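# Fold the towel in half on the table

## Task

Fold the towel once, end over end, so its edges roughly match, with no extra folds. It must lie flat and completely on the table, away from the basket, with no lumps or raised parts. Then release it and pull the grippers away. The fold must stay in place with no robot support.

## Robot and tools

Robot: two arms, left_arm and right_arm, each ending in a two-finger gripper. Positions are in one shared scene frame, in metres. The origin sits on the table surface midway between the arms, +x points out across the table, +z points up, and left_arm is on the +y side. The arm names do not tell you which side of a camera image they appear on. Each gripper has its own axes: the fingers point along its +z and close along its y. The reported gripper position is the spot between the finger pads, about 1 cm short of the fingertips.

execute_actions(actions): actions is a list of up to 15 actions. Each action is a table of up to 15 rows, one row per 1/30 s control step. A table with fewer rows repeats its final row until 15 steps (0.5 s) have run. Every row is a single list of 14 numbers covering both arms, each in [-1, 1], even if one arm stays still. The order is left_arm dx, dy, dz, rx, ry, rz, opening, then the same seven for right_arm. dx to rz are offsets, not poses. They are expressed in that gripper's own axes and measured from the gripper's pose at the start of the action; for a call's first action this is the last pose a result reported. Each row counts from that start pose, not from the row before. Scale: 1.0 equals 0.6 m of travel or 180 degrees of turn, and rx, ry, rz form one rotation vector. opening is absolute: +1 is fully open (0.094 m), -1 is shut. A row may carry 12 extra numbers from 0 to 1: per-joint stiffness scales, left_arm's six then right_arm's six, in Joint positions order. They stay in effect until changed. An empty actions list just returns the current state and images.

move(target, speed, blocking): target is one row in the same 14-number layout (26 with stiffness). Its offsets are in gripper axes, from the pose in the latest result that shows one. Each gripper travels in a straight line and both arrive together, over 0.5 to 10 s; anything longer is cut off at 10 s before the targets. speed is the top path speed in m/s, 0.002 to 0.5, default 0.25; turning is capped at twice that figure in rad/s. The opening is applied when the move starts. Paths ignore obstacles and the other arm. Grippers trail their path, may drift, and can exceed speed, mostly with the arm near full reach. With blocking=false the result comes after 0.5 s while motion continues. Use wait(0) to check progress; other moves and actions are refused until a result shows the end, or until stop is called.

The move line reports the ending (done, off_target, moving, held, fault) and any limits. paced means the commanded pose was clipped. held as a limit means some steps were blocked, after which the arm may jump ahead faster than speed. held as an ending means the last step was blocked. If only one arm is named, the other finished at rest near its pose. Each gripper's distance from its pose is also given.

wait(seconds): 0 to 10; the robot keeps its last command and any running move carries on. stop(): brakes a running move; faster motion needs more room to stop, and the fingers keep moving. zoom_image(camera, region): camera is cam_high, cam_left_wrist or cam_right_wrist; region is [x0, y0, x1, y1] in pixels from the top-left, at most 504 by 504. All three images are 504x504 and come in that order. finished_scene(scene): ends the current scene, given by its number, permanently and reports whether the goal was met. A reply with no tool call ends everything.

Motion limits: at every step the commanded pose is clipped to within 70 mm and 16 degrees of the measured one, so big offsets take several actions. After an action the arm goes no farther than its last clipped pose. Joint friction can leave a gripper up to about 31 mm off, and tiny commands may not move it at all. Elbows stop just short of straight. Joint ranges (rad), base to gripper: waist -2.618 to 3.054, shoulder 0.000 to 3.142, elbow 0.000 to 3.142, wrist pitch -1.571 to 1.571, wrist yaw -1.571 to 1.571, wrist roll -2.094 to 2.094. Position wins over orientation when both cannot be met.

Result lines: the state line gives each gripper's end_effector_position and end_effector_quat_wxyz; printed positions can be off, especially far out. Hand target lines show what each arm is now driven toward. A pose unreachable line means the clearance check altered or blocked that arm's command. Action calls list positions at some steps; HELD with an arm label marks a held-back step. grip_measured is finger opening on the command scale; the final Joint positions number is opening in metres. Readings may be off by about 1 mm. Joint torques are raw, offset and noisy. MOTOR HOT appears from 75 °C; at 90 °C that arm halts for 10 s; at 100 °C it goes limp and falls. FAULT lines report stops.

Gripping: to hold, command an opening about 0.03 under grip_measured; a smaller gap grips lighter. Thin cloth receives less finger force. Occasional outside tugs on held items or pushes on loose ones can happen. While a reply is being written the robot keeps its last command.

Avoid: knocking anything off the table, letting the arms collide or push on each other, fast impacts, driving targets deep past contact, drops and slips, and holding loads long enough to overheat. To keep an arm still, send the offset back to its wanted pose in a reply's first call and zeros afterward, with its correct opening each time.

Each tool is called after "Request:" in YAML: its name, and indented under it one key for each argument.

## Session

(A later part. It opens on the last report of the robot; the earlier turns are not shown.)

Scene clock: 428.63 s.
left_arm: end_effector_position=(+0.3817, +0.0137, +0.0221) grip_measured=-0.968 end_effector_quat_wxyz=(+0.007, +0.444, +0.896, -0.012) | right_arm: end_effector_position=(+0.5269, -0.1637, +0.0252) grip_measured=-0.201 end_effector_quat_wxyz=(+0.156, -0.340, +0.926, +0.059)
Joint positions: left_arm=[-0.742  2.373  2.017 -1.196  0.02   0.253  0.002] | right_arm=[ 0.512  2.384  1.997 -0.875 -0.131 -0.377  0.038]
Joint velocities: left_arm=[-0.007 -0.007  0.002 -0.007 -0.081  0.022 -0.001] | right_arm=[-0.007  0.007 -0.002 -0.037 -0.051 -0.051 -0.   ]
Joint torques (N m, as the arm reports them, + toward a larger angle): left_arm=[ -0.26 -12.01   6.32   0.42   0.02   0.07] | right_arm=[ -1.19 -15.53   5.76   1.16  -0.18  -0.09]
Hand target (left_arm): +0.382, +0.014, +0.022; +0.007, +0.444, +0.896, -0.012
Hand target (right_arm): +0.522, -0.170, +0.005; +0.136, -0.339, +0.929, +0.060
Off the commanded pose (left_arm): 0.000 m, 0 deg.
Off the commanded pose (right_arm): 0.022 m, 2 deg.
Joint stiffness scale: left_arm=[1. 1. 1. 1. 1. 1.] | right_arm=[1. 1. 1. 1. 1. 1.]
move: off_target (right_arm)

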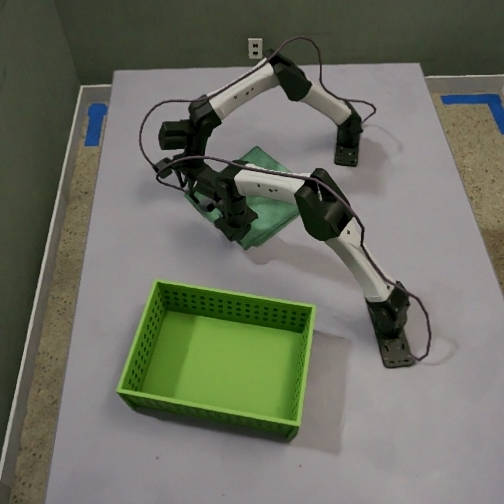

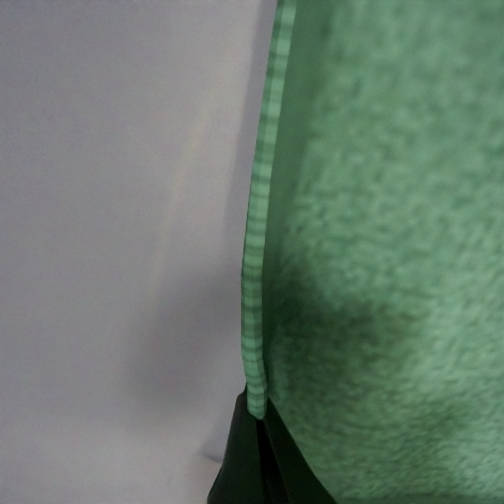

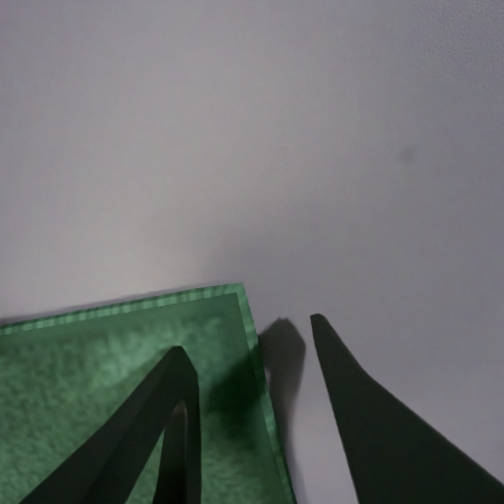

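Request:
execute_actions:
  actions:
    - [[0,0,0,0,0,0,-1, 0.02,0,0.045,0,0.015,0,-0.2]]
    - [[0,0,0,0,0,0,-1, 0.02,0.01,0.04,0,0.015,0,-0.3],[0,0,0,0,0,0,-1, 0.02,0.01,0.04,0,0.015,0,-0.35],[0,0,0,0,0,0,-1, 0.02,0.01,0.04,0,0.015,0,-0.4],[0,0,0,0,0,0,-1, 0.02,0.015,0.04,0,0.015,0,-0.45],[0,0,0,0,0,0,-1, 0.02,0.015,0.04,0,0.015,0,-0.5],[0,0,0,0,0,0,-1, 0.02,0.02,0.04,0,0.015,0,-0.55],[0,0,0,0,0,0,-1, 0.02,0.02,0.04,0,0.015,0,-0.6],[0,0,0,0,0,0,-1, 0.02,0.02,0.04,0,0.015,0,-0.65],[0,0,0,0,0,0,-1, 0.02,0.025,0.04,0,0.015,0,-0.7],[0,0,0,0,0,0,-1, 0.02,0.025,0.04,0,0.015,0,-0.75],[0,0,0,0,0,0,-1, 0.02,0.025,0.04,0,0.015,0,-0.8],[0,0,0,0,0,0,-1, 0.02,0.03,0.04,0,0.015,0,-0.85],[0,0,0,0,0,0,-1, 0.02,0.03,0.04,0,0.015,0,-0.9],[0,0,0,0,0,0,-1, 0.02,0.03,0.04,0,0.015,0,-0.95],[0,0,0,0,0,0,-1, 0.02,0.03,0.04,0,0.015,0,-1]]

Request:
wait:
  seconds: 0.3

Scene clock: 447.67 s.
left_arm: end_effector_position=(+0.3817, +0.0137, +0.0221) grip_measured=-0.968 end_effector_quat_wxyz=(+0.007, +0.444, +0.896, -0.012) | right_arm: end_effector_position=(+0.5248, -0.1500, +0.0185) grip_measured=-0.959 end_effector_quat_wxyz=(+0.160, -0.345, +0.923, +0.059)
Joint positions: left_arm=[-0.742  2.373  2.017 -1.196  0.02   0.253  0.002] | right_arm=[ 0.539  2.39   1.979 -0.839 -0.125 -0.361  0.002]
Joint velocities: left_arm=[-0.002 -0.002 -0.007 -0.051 -0.007 -0.022 -0.002] | right_arm=[ 0.007 -0.007 -0.037 -0.007  0.051 -0.007 -0.031]
Joint torques (N m, as the arm reports them, + toward a larger angle): left_arm=[ -0.27 -11.97   6.36   0.42   0.03   0.05] | right_arm=[  0.49 -15.24   4.84   1.09   0.05   0.16]
Hand target (left_arm): +0.382, +0.014, +0.022; +0.007, +0.444, +0.896, -0.012
Hand target (right_arm): +0.513, -0.153, -0.008; +0.133, -0.341, +0.929, +0.051
Off the commanded pose (left_arm): 0.000 m, 0 deg.
Off the commanded pose (right_arm): 0.029 m, 3 deg.
Joint stiffness scale: left_arm=[1. 1. 1. 1. 1. 1.] | right_arm=[1. 1. 1. 1. 1. 1.]
Step readings (end_effector_position; steps 1 to 15: 1st action; 16 to 30: 2nd action):
0: left_arm (+0.3817, +0.0137, +0.0221) | right_arm (+0.5271, -0.1636, +0.0253)
1: left_arm (+0.3817, +0.0137, +0.0221) | right_arm (+0.5271, -0.1637, +0.0241)
2: left_arm (+0.3817, +0.0137, +0.0221) | right_arm (+0.5278, -0.1637, +0.0229)
4: left_arm (+0.3817, +0.0137, +0.0221) | right_arm (+0.5282, -0.1635, +0.0183)
8: left_arm (+0.3817, +0.0137, +0.0221) | right_arm (+0.5287, -0.1632, +0.0184)
15: left_arm (+0.3817, +0.0137, +0.0221) | right_arm (+0.5287, -0.1632, +0.0184)
16: left_arm (+0.3817, +0.0137, +0.0221) | right_arm (+0.5288, -0.1629, +0.0184)
17: left_arm (+0.3817, +0.0137, +0.0221) | right_arm (+0.5284, -0.1619, +0.0184)
19: left_arm (+0.3817, +0.0137, +0.0221) | right_arm (+0.5274, -0.1592, +0.0185)
23: left_arm (+0.3817, +0.0137, +0.0221) | right_arm (+0.5258, -0.1550, +0.0184)
30: end_effector_position above

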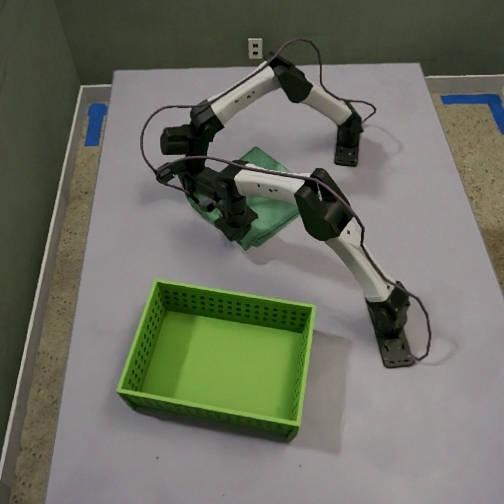

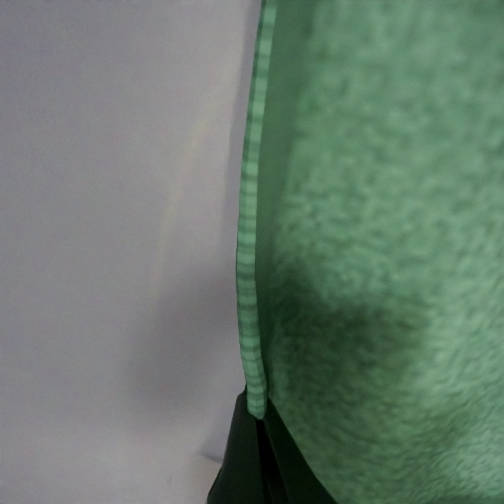

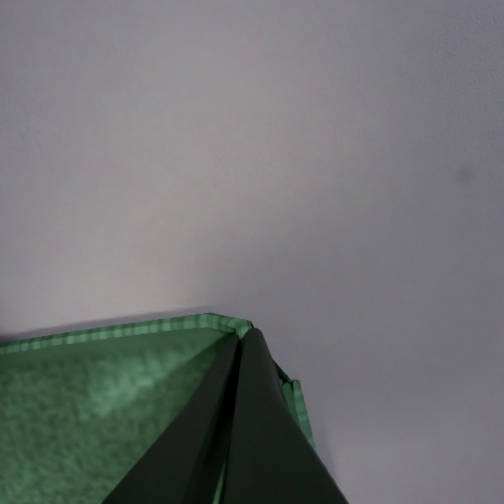

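Scene clock: 447.97 s.
left_arm: end_effector_position=(+0.3817, +0.0137, +0.0221) grip_measured=-0.968 end_effector_quat_wxyz=(+0.007, +0.444, +0.896, -0.012) | right_arm: end_effector_position=(+0.5251, -0.1499, +0.0187) grip_measured=-0.967 end_effector_quat_wxyz=(+0.161, -0.343, +0.924, +0.058)
Joint positions: left_arm=[-0.742  2.373  2.017 -1.196  0.02   0.253  0.002] | right_arm=[ 0.54   2.389  1.977 -0.836 -0.122 -0.357  0.002]
Joint velocities: left_arm=[-0.007 -0.012 -0.007 -0.037 -0.051  0.007 -0.   ] | right_arm=[-0.017 -0.002  0.007 -0.066  0.007 -0.007 -0.   ]
Joint torques (N m, as the arm reports them, + toward a larger angle): left_arm=[ -0.23 -12.03   6.33   0.43   0.04   0.09] | right_arm=[  0.43 -15.4    4.53   1.13   0.06   0.11]
Hand target (left_arm): +0.382, +0.014, +0.022; +0.007, +0.444, +0.896, -0.012
Hand target (right_arm): +0.513, -0.153, -0.008; +0.133, -0.341, +0.929, +0.051
Off the commanded pose (left_arm): 0.000 m, 0 deg.
Off the commanded pose (right_arm): 0.029 m, 3 deg.
Joint stiffness scale: left_arm=[1. 1. 1. 1. 1. 1.] | right_arm=[1. 1. 1. 1. 1. 1.]
wait: 0.30 s; at rest by 0.17 s

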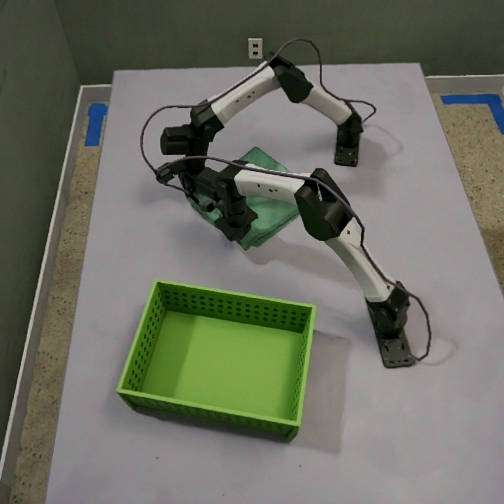

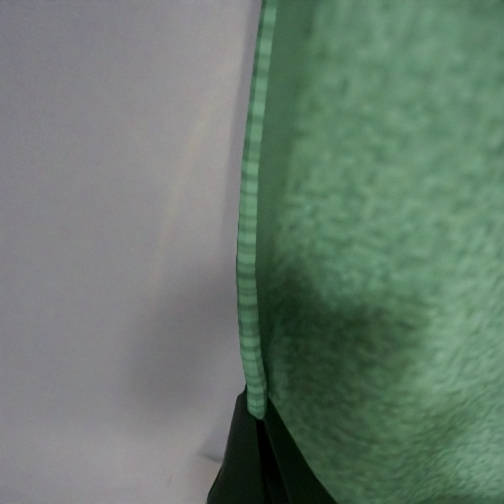

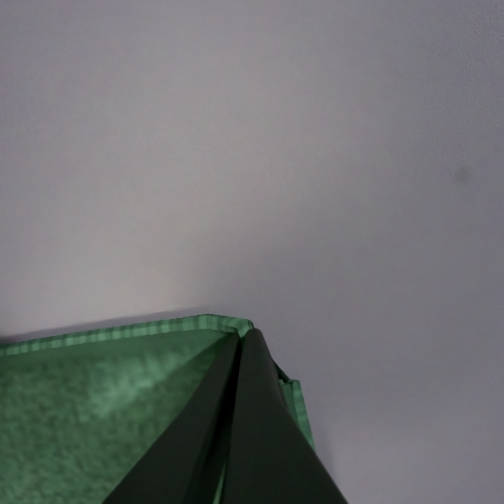

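Request:
move:
  target: [-0.007,-0.52,-0.392,0,-0.16,0,-1, 0.353,0.019,-0.543,0,-0.06,0,-1]
  speed: 0.13

Scene clock: 466.57 s.
left_arm: end_effector_position=(+0.1399, -0.1766, +0.2687) grip_measured=-0.968 end_effector_quat_wxyz=(+0.229, +0.427, +0.865, -0.133) | right_arm: end_effector_position=(+0.2898, -0.3418, +0.2565) grip_measured=-0.967 end_effector_quat_wxyz=(+0.250, -0.337, +0.904, +0.084)
Joint positions: left_arm=[-1.469  2.248  2.707 -1.53  -0.205 -0.424  0.002] | right_arm=[-0.043  1.309  1.501 -1.424 -0.421 -0.89   0.002]
Joint velocities: left_arm=[ 0.002 -0.007  0.056 -0.139  0.007  0.022  0.   ] | right_arm=[-0.012 -0.007 -0.007 -0.007 -0.051  0.037 -0.   ]
Joint torques (N m, as the arm reports them, + toward a larger angle): left_arm=[-0.47 -9.39  7.38  1.32 -0.23  0.  ] | right_arm=[-0.98 -5.1   7.62  0.81 -0.41 -0.08]
Hand target (left_arm): +0.140, -0.177, +0.266; +0.229, +0.425, +0.867, -0.127
Hand target (right_arm): +0.286, -0.342, +0.259; +0.249, -0.337, +0.904, +0.088
Off the commanded pose (left_arm): 0.009 m, 1 deg.
Off the commanded pose (right_arm): 0.007 m, 1 deg.
Joint stiffness scale: left_arm=[1. 1. 1. 1. 1. 1.] | right_arm=[1. 1. 1. 1. 1. 1.]
move: done

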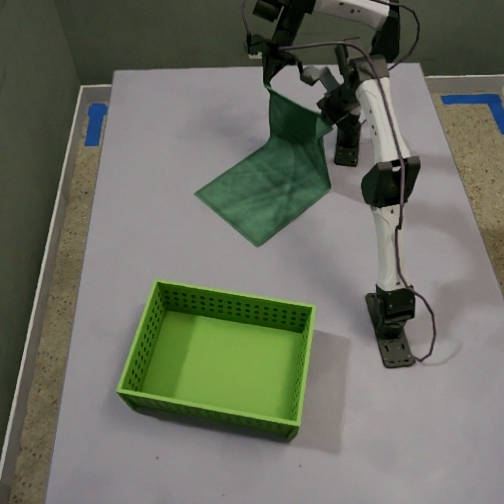

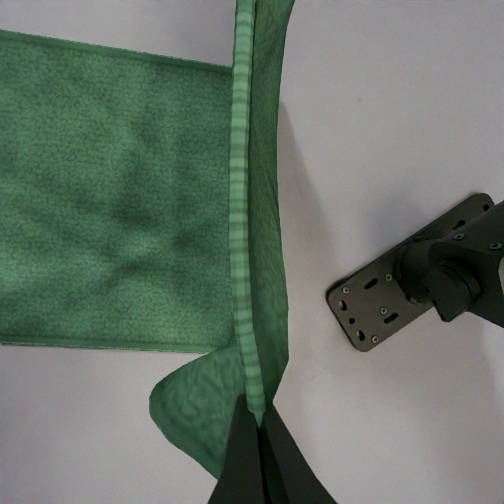

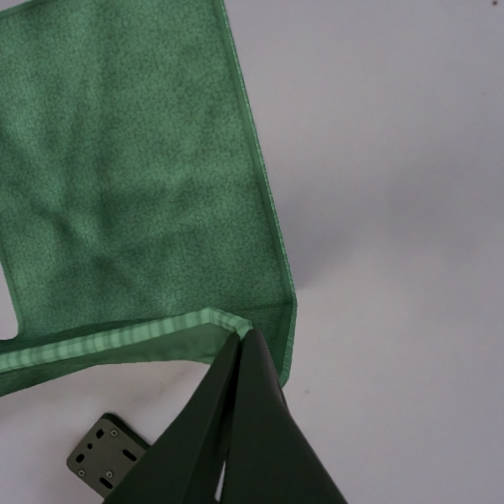

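Request:
move:
  target: [0.2085,0.467,0.311,0,0.165,0,-1, -0.2063,0.002,0.5607,0,0.06,0,-1]
  speed: 0.1

Scene clock: 486.03 s.
left_arm: end_effector_position=(+0.3462, +0.0010, +0.0344) grip_measured=-0.968 end_effector_quat_wxyz=(+0.006, +0.446, +0.895, -0.016) | right_arm: end_effector_position=(+0.4963, -0.1616, +0.0302) grip_measured=-0.967 end_effector_quat_wxyz=(+0.168, -0.347, +0.920, +0.064)
Joint positions: left_arm=[-0.811  2.277  1.9   -1.173  0.028  0.189  0.002] | right_arm=[ 0.532  2.234  1.75  -0.752 -0.137 -0.372  0.002]
Joint velocities: left_arm=[ 0.002  0.002 -0.012  0.022  0.037 -0.051 -0.   ] | right_arm=[-0.012  0.002 -0.002 -0.022 -0.051 -0.022  0.001]
Joint torques (N m, as the arm reports them, + toward a larger angle): left_arm=[ -0.02 -10.36   7.81   0.27   0.03   0.17] | right_arm=[  0.06 -14.84   8.46   0.99   0.09   0.15]
Hand target (left_arm): +0.348, +0.002, +0.034; +0.002, +0.448, +0.894, -0.015
Hand target (right_arm): +0.498, -0.163, +0.024; +0.162, -0.343, +0.924, +0.055
Off the commanded pose (left_arm): 0.006 m, 1 deg.
Off the commanded pose (right_arm): 0.006 m, 1 deg.
Joint stiffness scale: left_arm=[1. 1. 1. 1. 1. 1.] | right_arm=[1. 1. 1. 1. 1. 1.]
move: done

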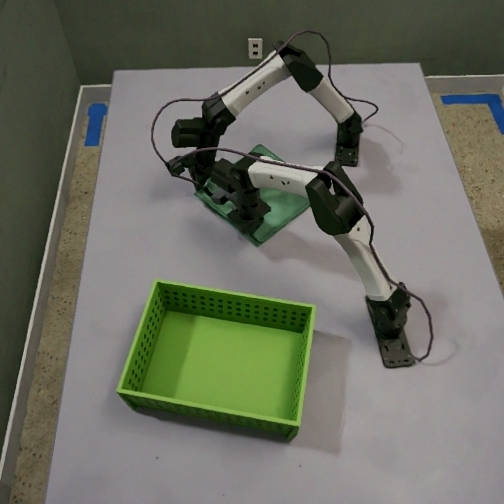

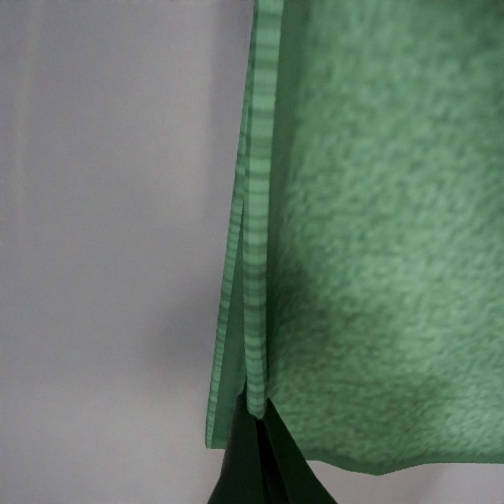

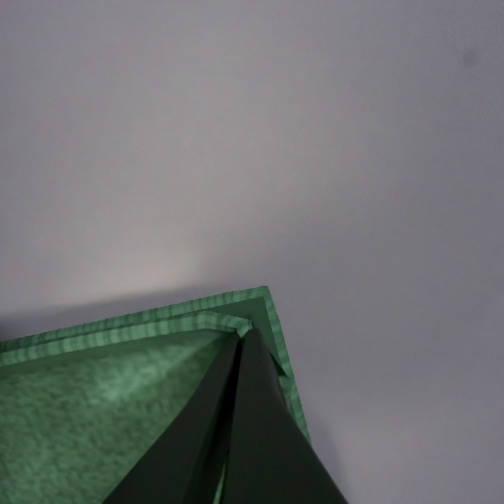

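Request:
execute_actions:
  actions:
    - [[0,0,0,0,0,0,-0.9, 0,0,0,0,0,0,-0.9],[0,0,0,0,0,0,-0.8, 0,0,0,0,0,0,-0.8],[0,0,0,0,0,0,-0.7, 0,0,0,0,0,0,-0.7],[0,0,0,0,0,0,-0.6, 0,0,0,0,0,0,-0.6],[0,0,0,0,0,0,-0.45, 0,0,0,0,0,0,-0.45],[0,0,0,0,0,0,-0.3, 0,0,0,0,0,0,-0.3],[0,0,0,0,0,0,-0.15, 0,0,0,0,0,0,-0.15],[0,0,0,0,0,0,0, 0,0,0,0,0,0,0],[0,0,0,0,0,0,0.2, 0,0,0,0,0,0,0.2],[0,0,0,0,0,0,0.4, 0,0,0,0,0,0,0.4]]

Request:
move:
  target: [0,0,-0.13,0,0,0,0.4, 0,0,-0.13,0,0,0,0.4]
  speed: 0.15

Scene clock: 493.37 s.
left_arm: end_effector_position=(+0.3462, +0.0009, +0.0344) grip_measured=+0.398 end_effector_quat_wxyz=(+0.007, +0.447, +0.895, -0.016) | right_arm: end_effector_position=(+0.4963, -0.1616, +0.0302) grip_measured=+0.398 end_effector_quat_wxyz=(+0.168, -0.347, +0.920, +0.064)
Joint positions: left_arm=[-0.811  2.277  1.9   -1.173  0.028  0.191  0.066] | right_arm=[ 0.532  2.234  1.75  -0.752 -0.137 -0.372  0.066]
Joint velocities: left_arm=[-0.012  0.002 -0.007 -0.081 -0.022 -0.037 -0.   ] | right_arm=[-0.027 -0.012 -0.002  0.007 -0.022  0.007 -0.   ]
Joint torques (N m, as the arm reports them, + toward a larger angle): left_arm=[ -0.3  -11.41   6.26   0.44   0.04   0.06] | right_arm=[ -0.23 -16.8    7.25   1.05  -0.18   0.01]
Hand target (left_arm): +0.346, +0.001, +0.034; +0.006, +0.446, +0.895, -0.016
Hand target (right_arm): +0.496, -0.162, +0.030; +0.168, -0.347, +0.920, +0.064
Off the commanded pose (left_arm): 0.000 m, 0 deg.
Off the commanded pose (right_arm): 0.000 m, 0 deg.
Joint stiffness scale: left_arm=[1. 1. 1. 1. 1. 1.] | right_arm=[1. 1. 1. 1. 1. 1.]
Step readings (end_effector_position):
0: left_arm (+0.3462, +0.0010, +0.0344) | right_arm (+0.4963, -0.1616, +0.0302)
1: left_arm (+0.3462, +0.0010, +0.0344) | right_arm (+0.4963, -0.1616, +0.0302)
2: left_arm (+0.3462, +0.0009, +0.0344) | right_arm (+0.4963, -0.1616, +0.0302)
4: left_arm (+0.3462, +0.0009, +0.0344) | right_arm (+0.4963, -0.1616, +0.0302)
8: left_arm (+0.3462, +0.0009, +0.0344) | right_arm (+0.4963, -0.1616, +0.0302)
15: end_effector_position above

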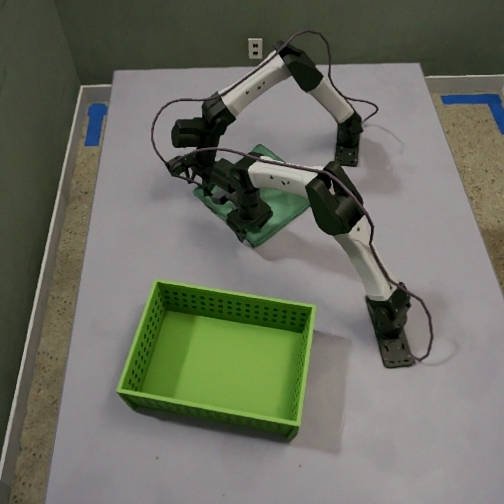

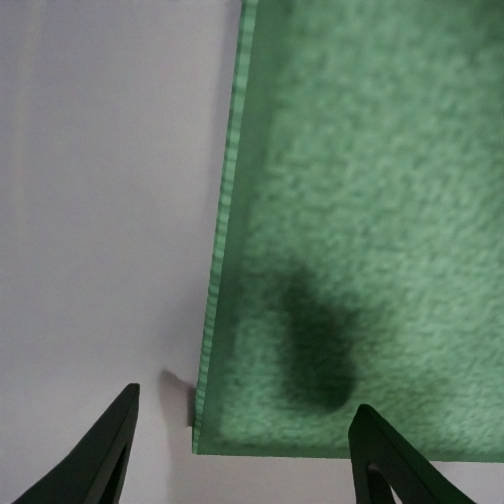

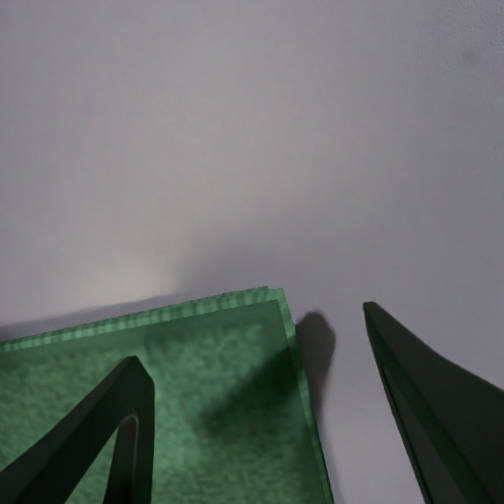

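Scene clock: 494.57 s.
left_arm: end_effector_position=(+0.3448, +0.0022, +0.1078) grip_measured=+0.398 end_effector_quat_wxyz=(+0.004, +0.447, +0.895, -0.016) | right_arm: end_effector_position=(+0.4794, -0.1751, +0.1065) grip_measured=+0.399 end_effector_quat_wxyz=(+0.180, -0.346, +0.919, +0.061)
Joint positions: left_arm=[-0.811  2.277  2.193 -1.47   0.028  0.191  0.066] | right_arm=[ 0.517  2.082  1.808 -0.939 -0.137 -0.384  0.066]
Joint velocities: left_arm=[-0.012 -0.007 -0.012 -0.051  0.022 -0.022 -0.   ] | right_arm=[-0.007  0.002 -0.007  0.007 -0.125 -0.037 -0.001]
Joint torques (N m, as the arm reports them, + toward a larger angle): left_arm=[  0.12 -11.19   7.77   0.29   0.03   0.14] | right_arm=[ -0.72 -15.     7.82   0.98  -0.21  -0.04]
Hand target (left_arm): +0.347, +0.003, +0.112; +0.007, +0.447, +0.895, -0.016
Hand target (right_arm): +0.476, -0.179, +0.104; +0.168, -0.347, +0.920, +0.064
Off the commanded pose (left_arm): 0.005 m, 0 deg.
Off the commanded pose (right_arm): 0.007 m, 1 deg.
Joint stiffness scale: left_arm=[1. 1. 1. 1. 1. 1.] | right_arm=[1. 1. 1. 1. 1. 1.]
move: done

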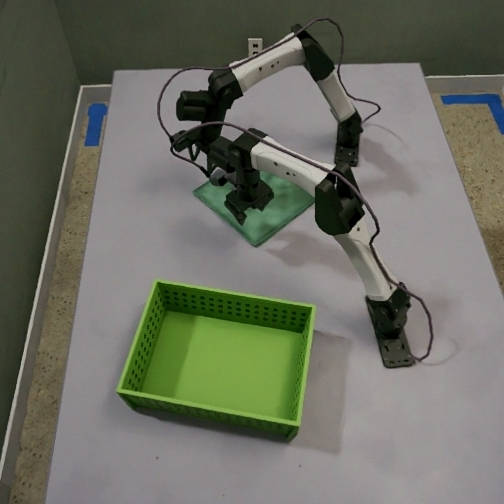

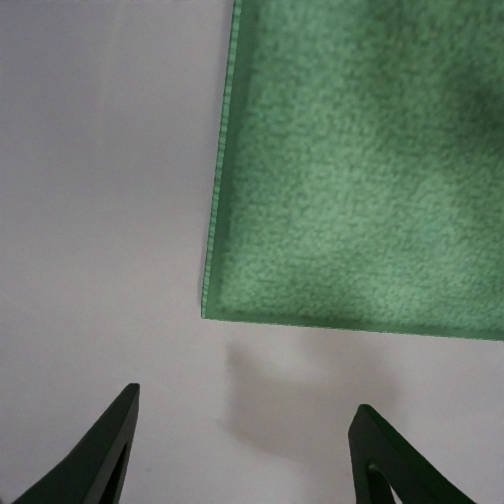

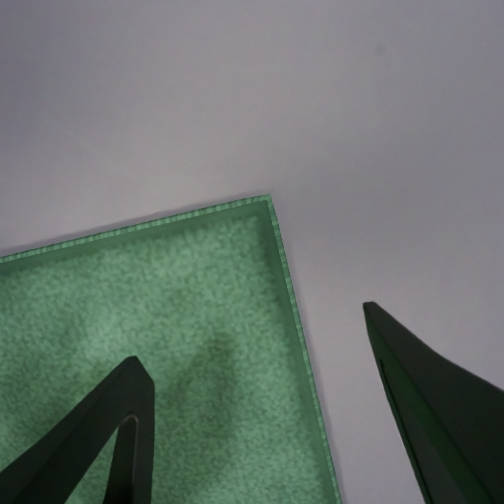

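Request:
move:
  target: [0.42,-0.235,-0.12,0,-0.15,0,0.4, 0.555,-0.153,-0.35,0.094,0,0.236,0.4]
  speed: 0.25

Request:
zoom_image:
  camera: "cam_high"
  region: [170, 120, 350, 270]

Scene clock: 505.77 s.
left_arm: end_effector_position=(+0.0802, +0.1099, +0.1921) grip_measured=+0.398 end_effector_quat_wxyz=(+0.216, +0.427, +0.868, -0.137) | right_arm: end_effector_position=(+0.2540, -0.5038, +0.1835) grip_measured=+0.399 end_effector_quat_wxyz=(+0.203, +0.040, +0.978, -0.023)
Joint positions: left_arm=[-1.505  0.884  1.006 -1.211 -0.198 -0.467  0.066] | right_arm=[-0.528  1.286  1.22  -1.155 -0.222 -0.613  0.066]
Joint velocities: left_arm=[ 0.012  0.007 -0.002 -0.022  0.007 -0.051  0.   ] | right_arm=[ 0.002 -0.002 -0.002  0.022  0.007 -0.007  0.001]
Joint torques (N m, as the arm reports them, + toward a larger angle): left_arm=[-0.91 -1.33  5.05  1.26 -0.2   0.  ] | right_arm=[-0.74 -5.55  8.52  0.83 -0.33 -0.07]
Hand target (left_arm): +0.079, +0.116, +0.184; +0.210, +0.428, +0.870, -0.123
Hand target (right_arm): +0.251, -0.502, +0.186; +0.201, +0.038, +0.979, -0.016
Off the commanded pose (left_arm): 0.018 m, 2 deg.
Off the commanded pose (right_arm): 0.010 m, 2 deg.
Joint stiffness scale: left_arm=[1. 1. 1. 1. 1. 1.] | right_arm=[1. 1. 1. 1. 1. 1.]
move: off_target (left_arm)

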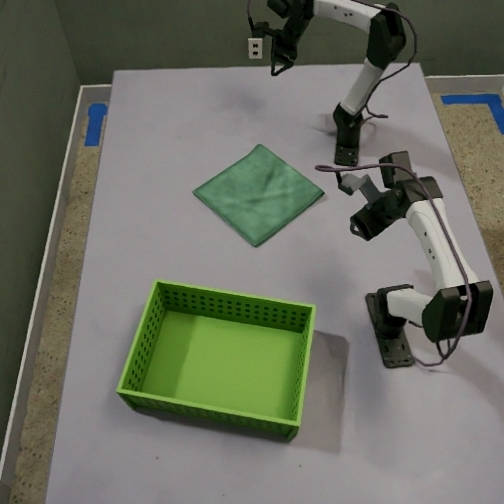

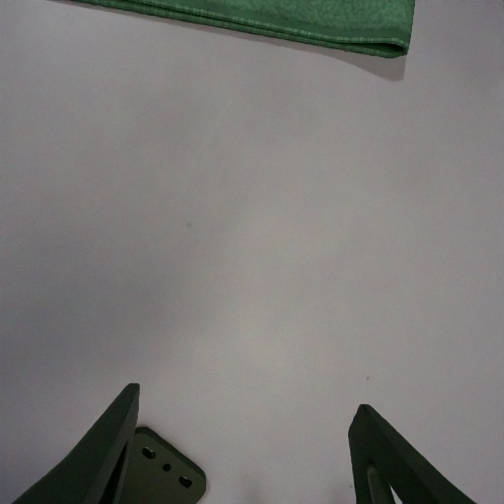

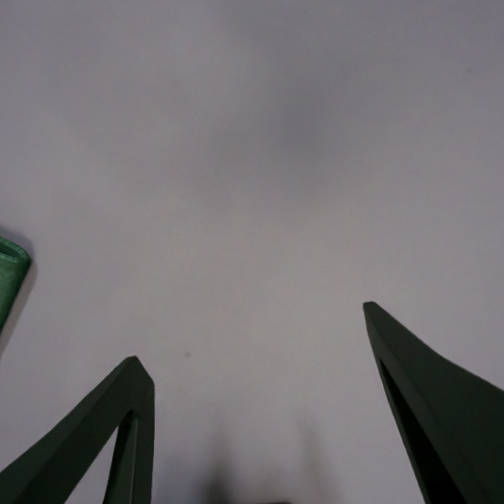

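Region (170, 120, 350, 270) of cam_high's 504x504 image, scaled by 2.800, with more detail than that image has.

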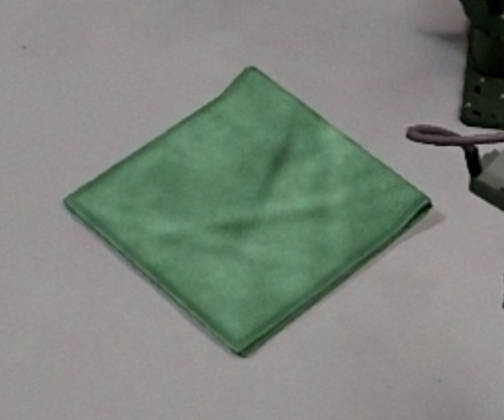

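Request:
finished_scene:
  scene: 1

The scene is finished: the task was done.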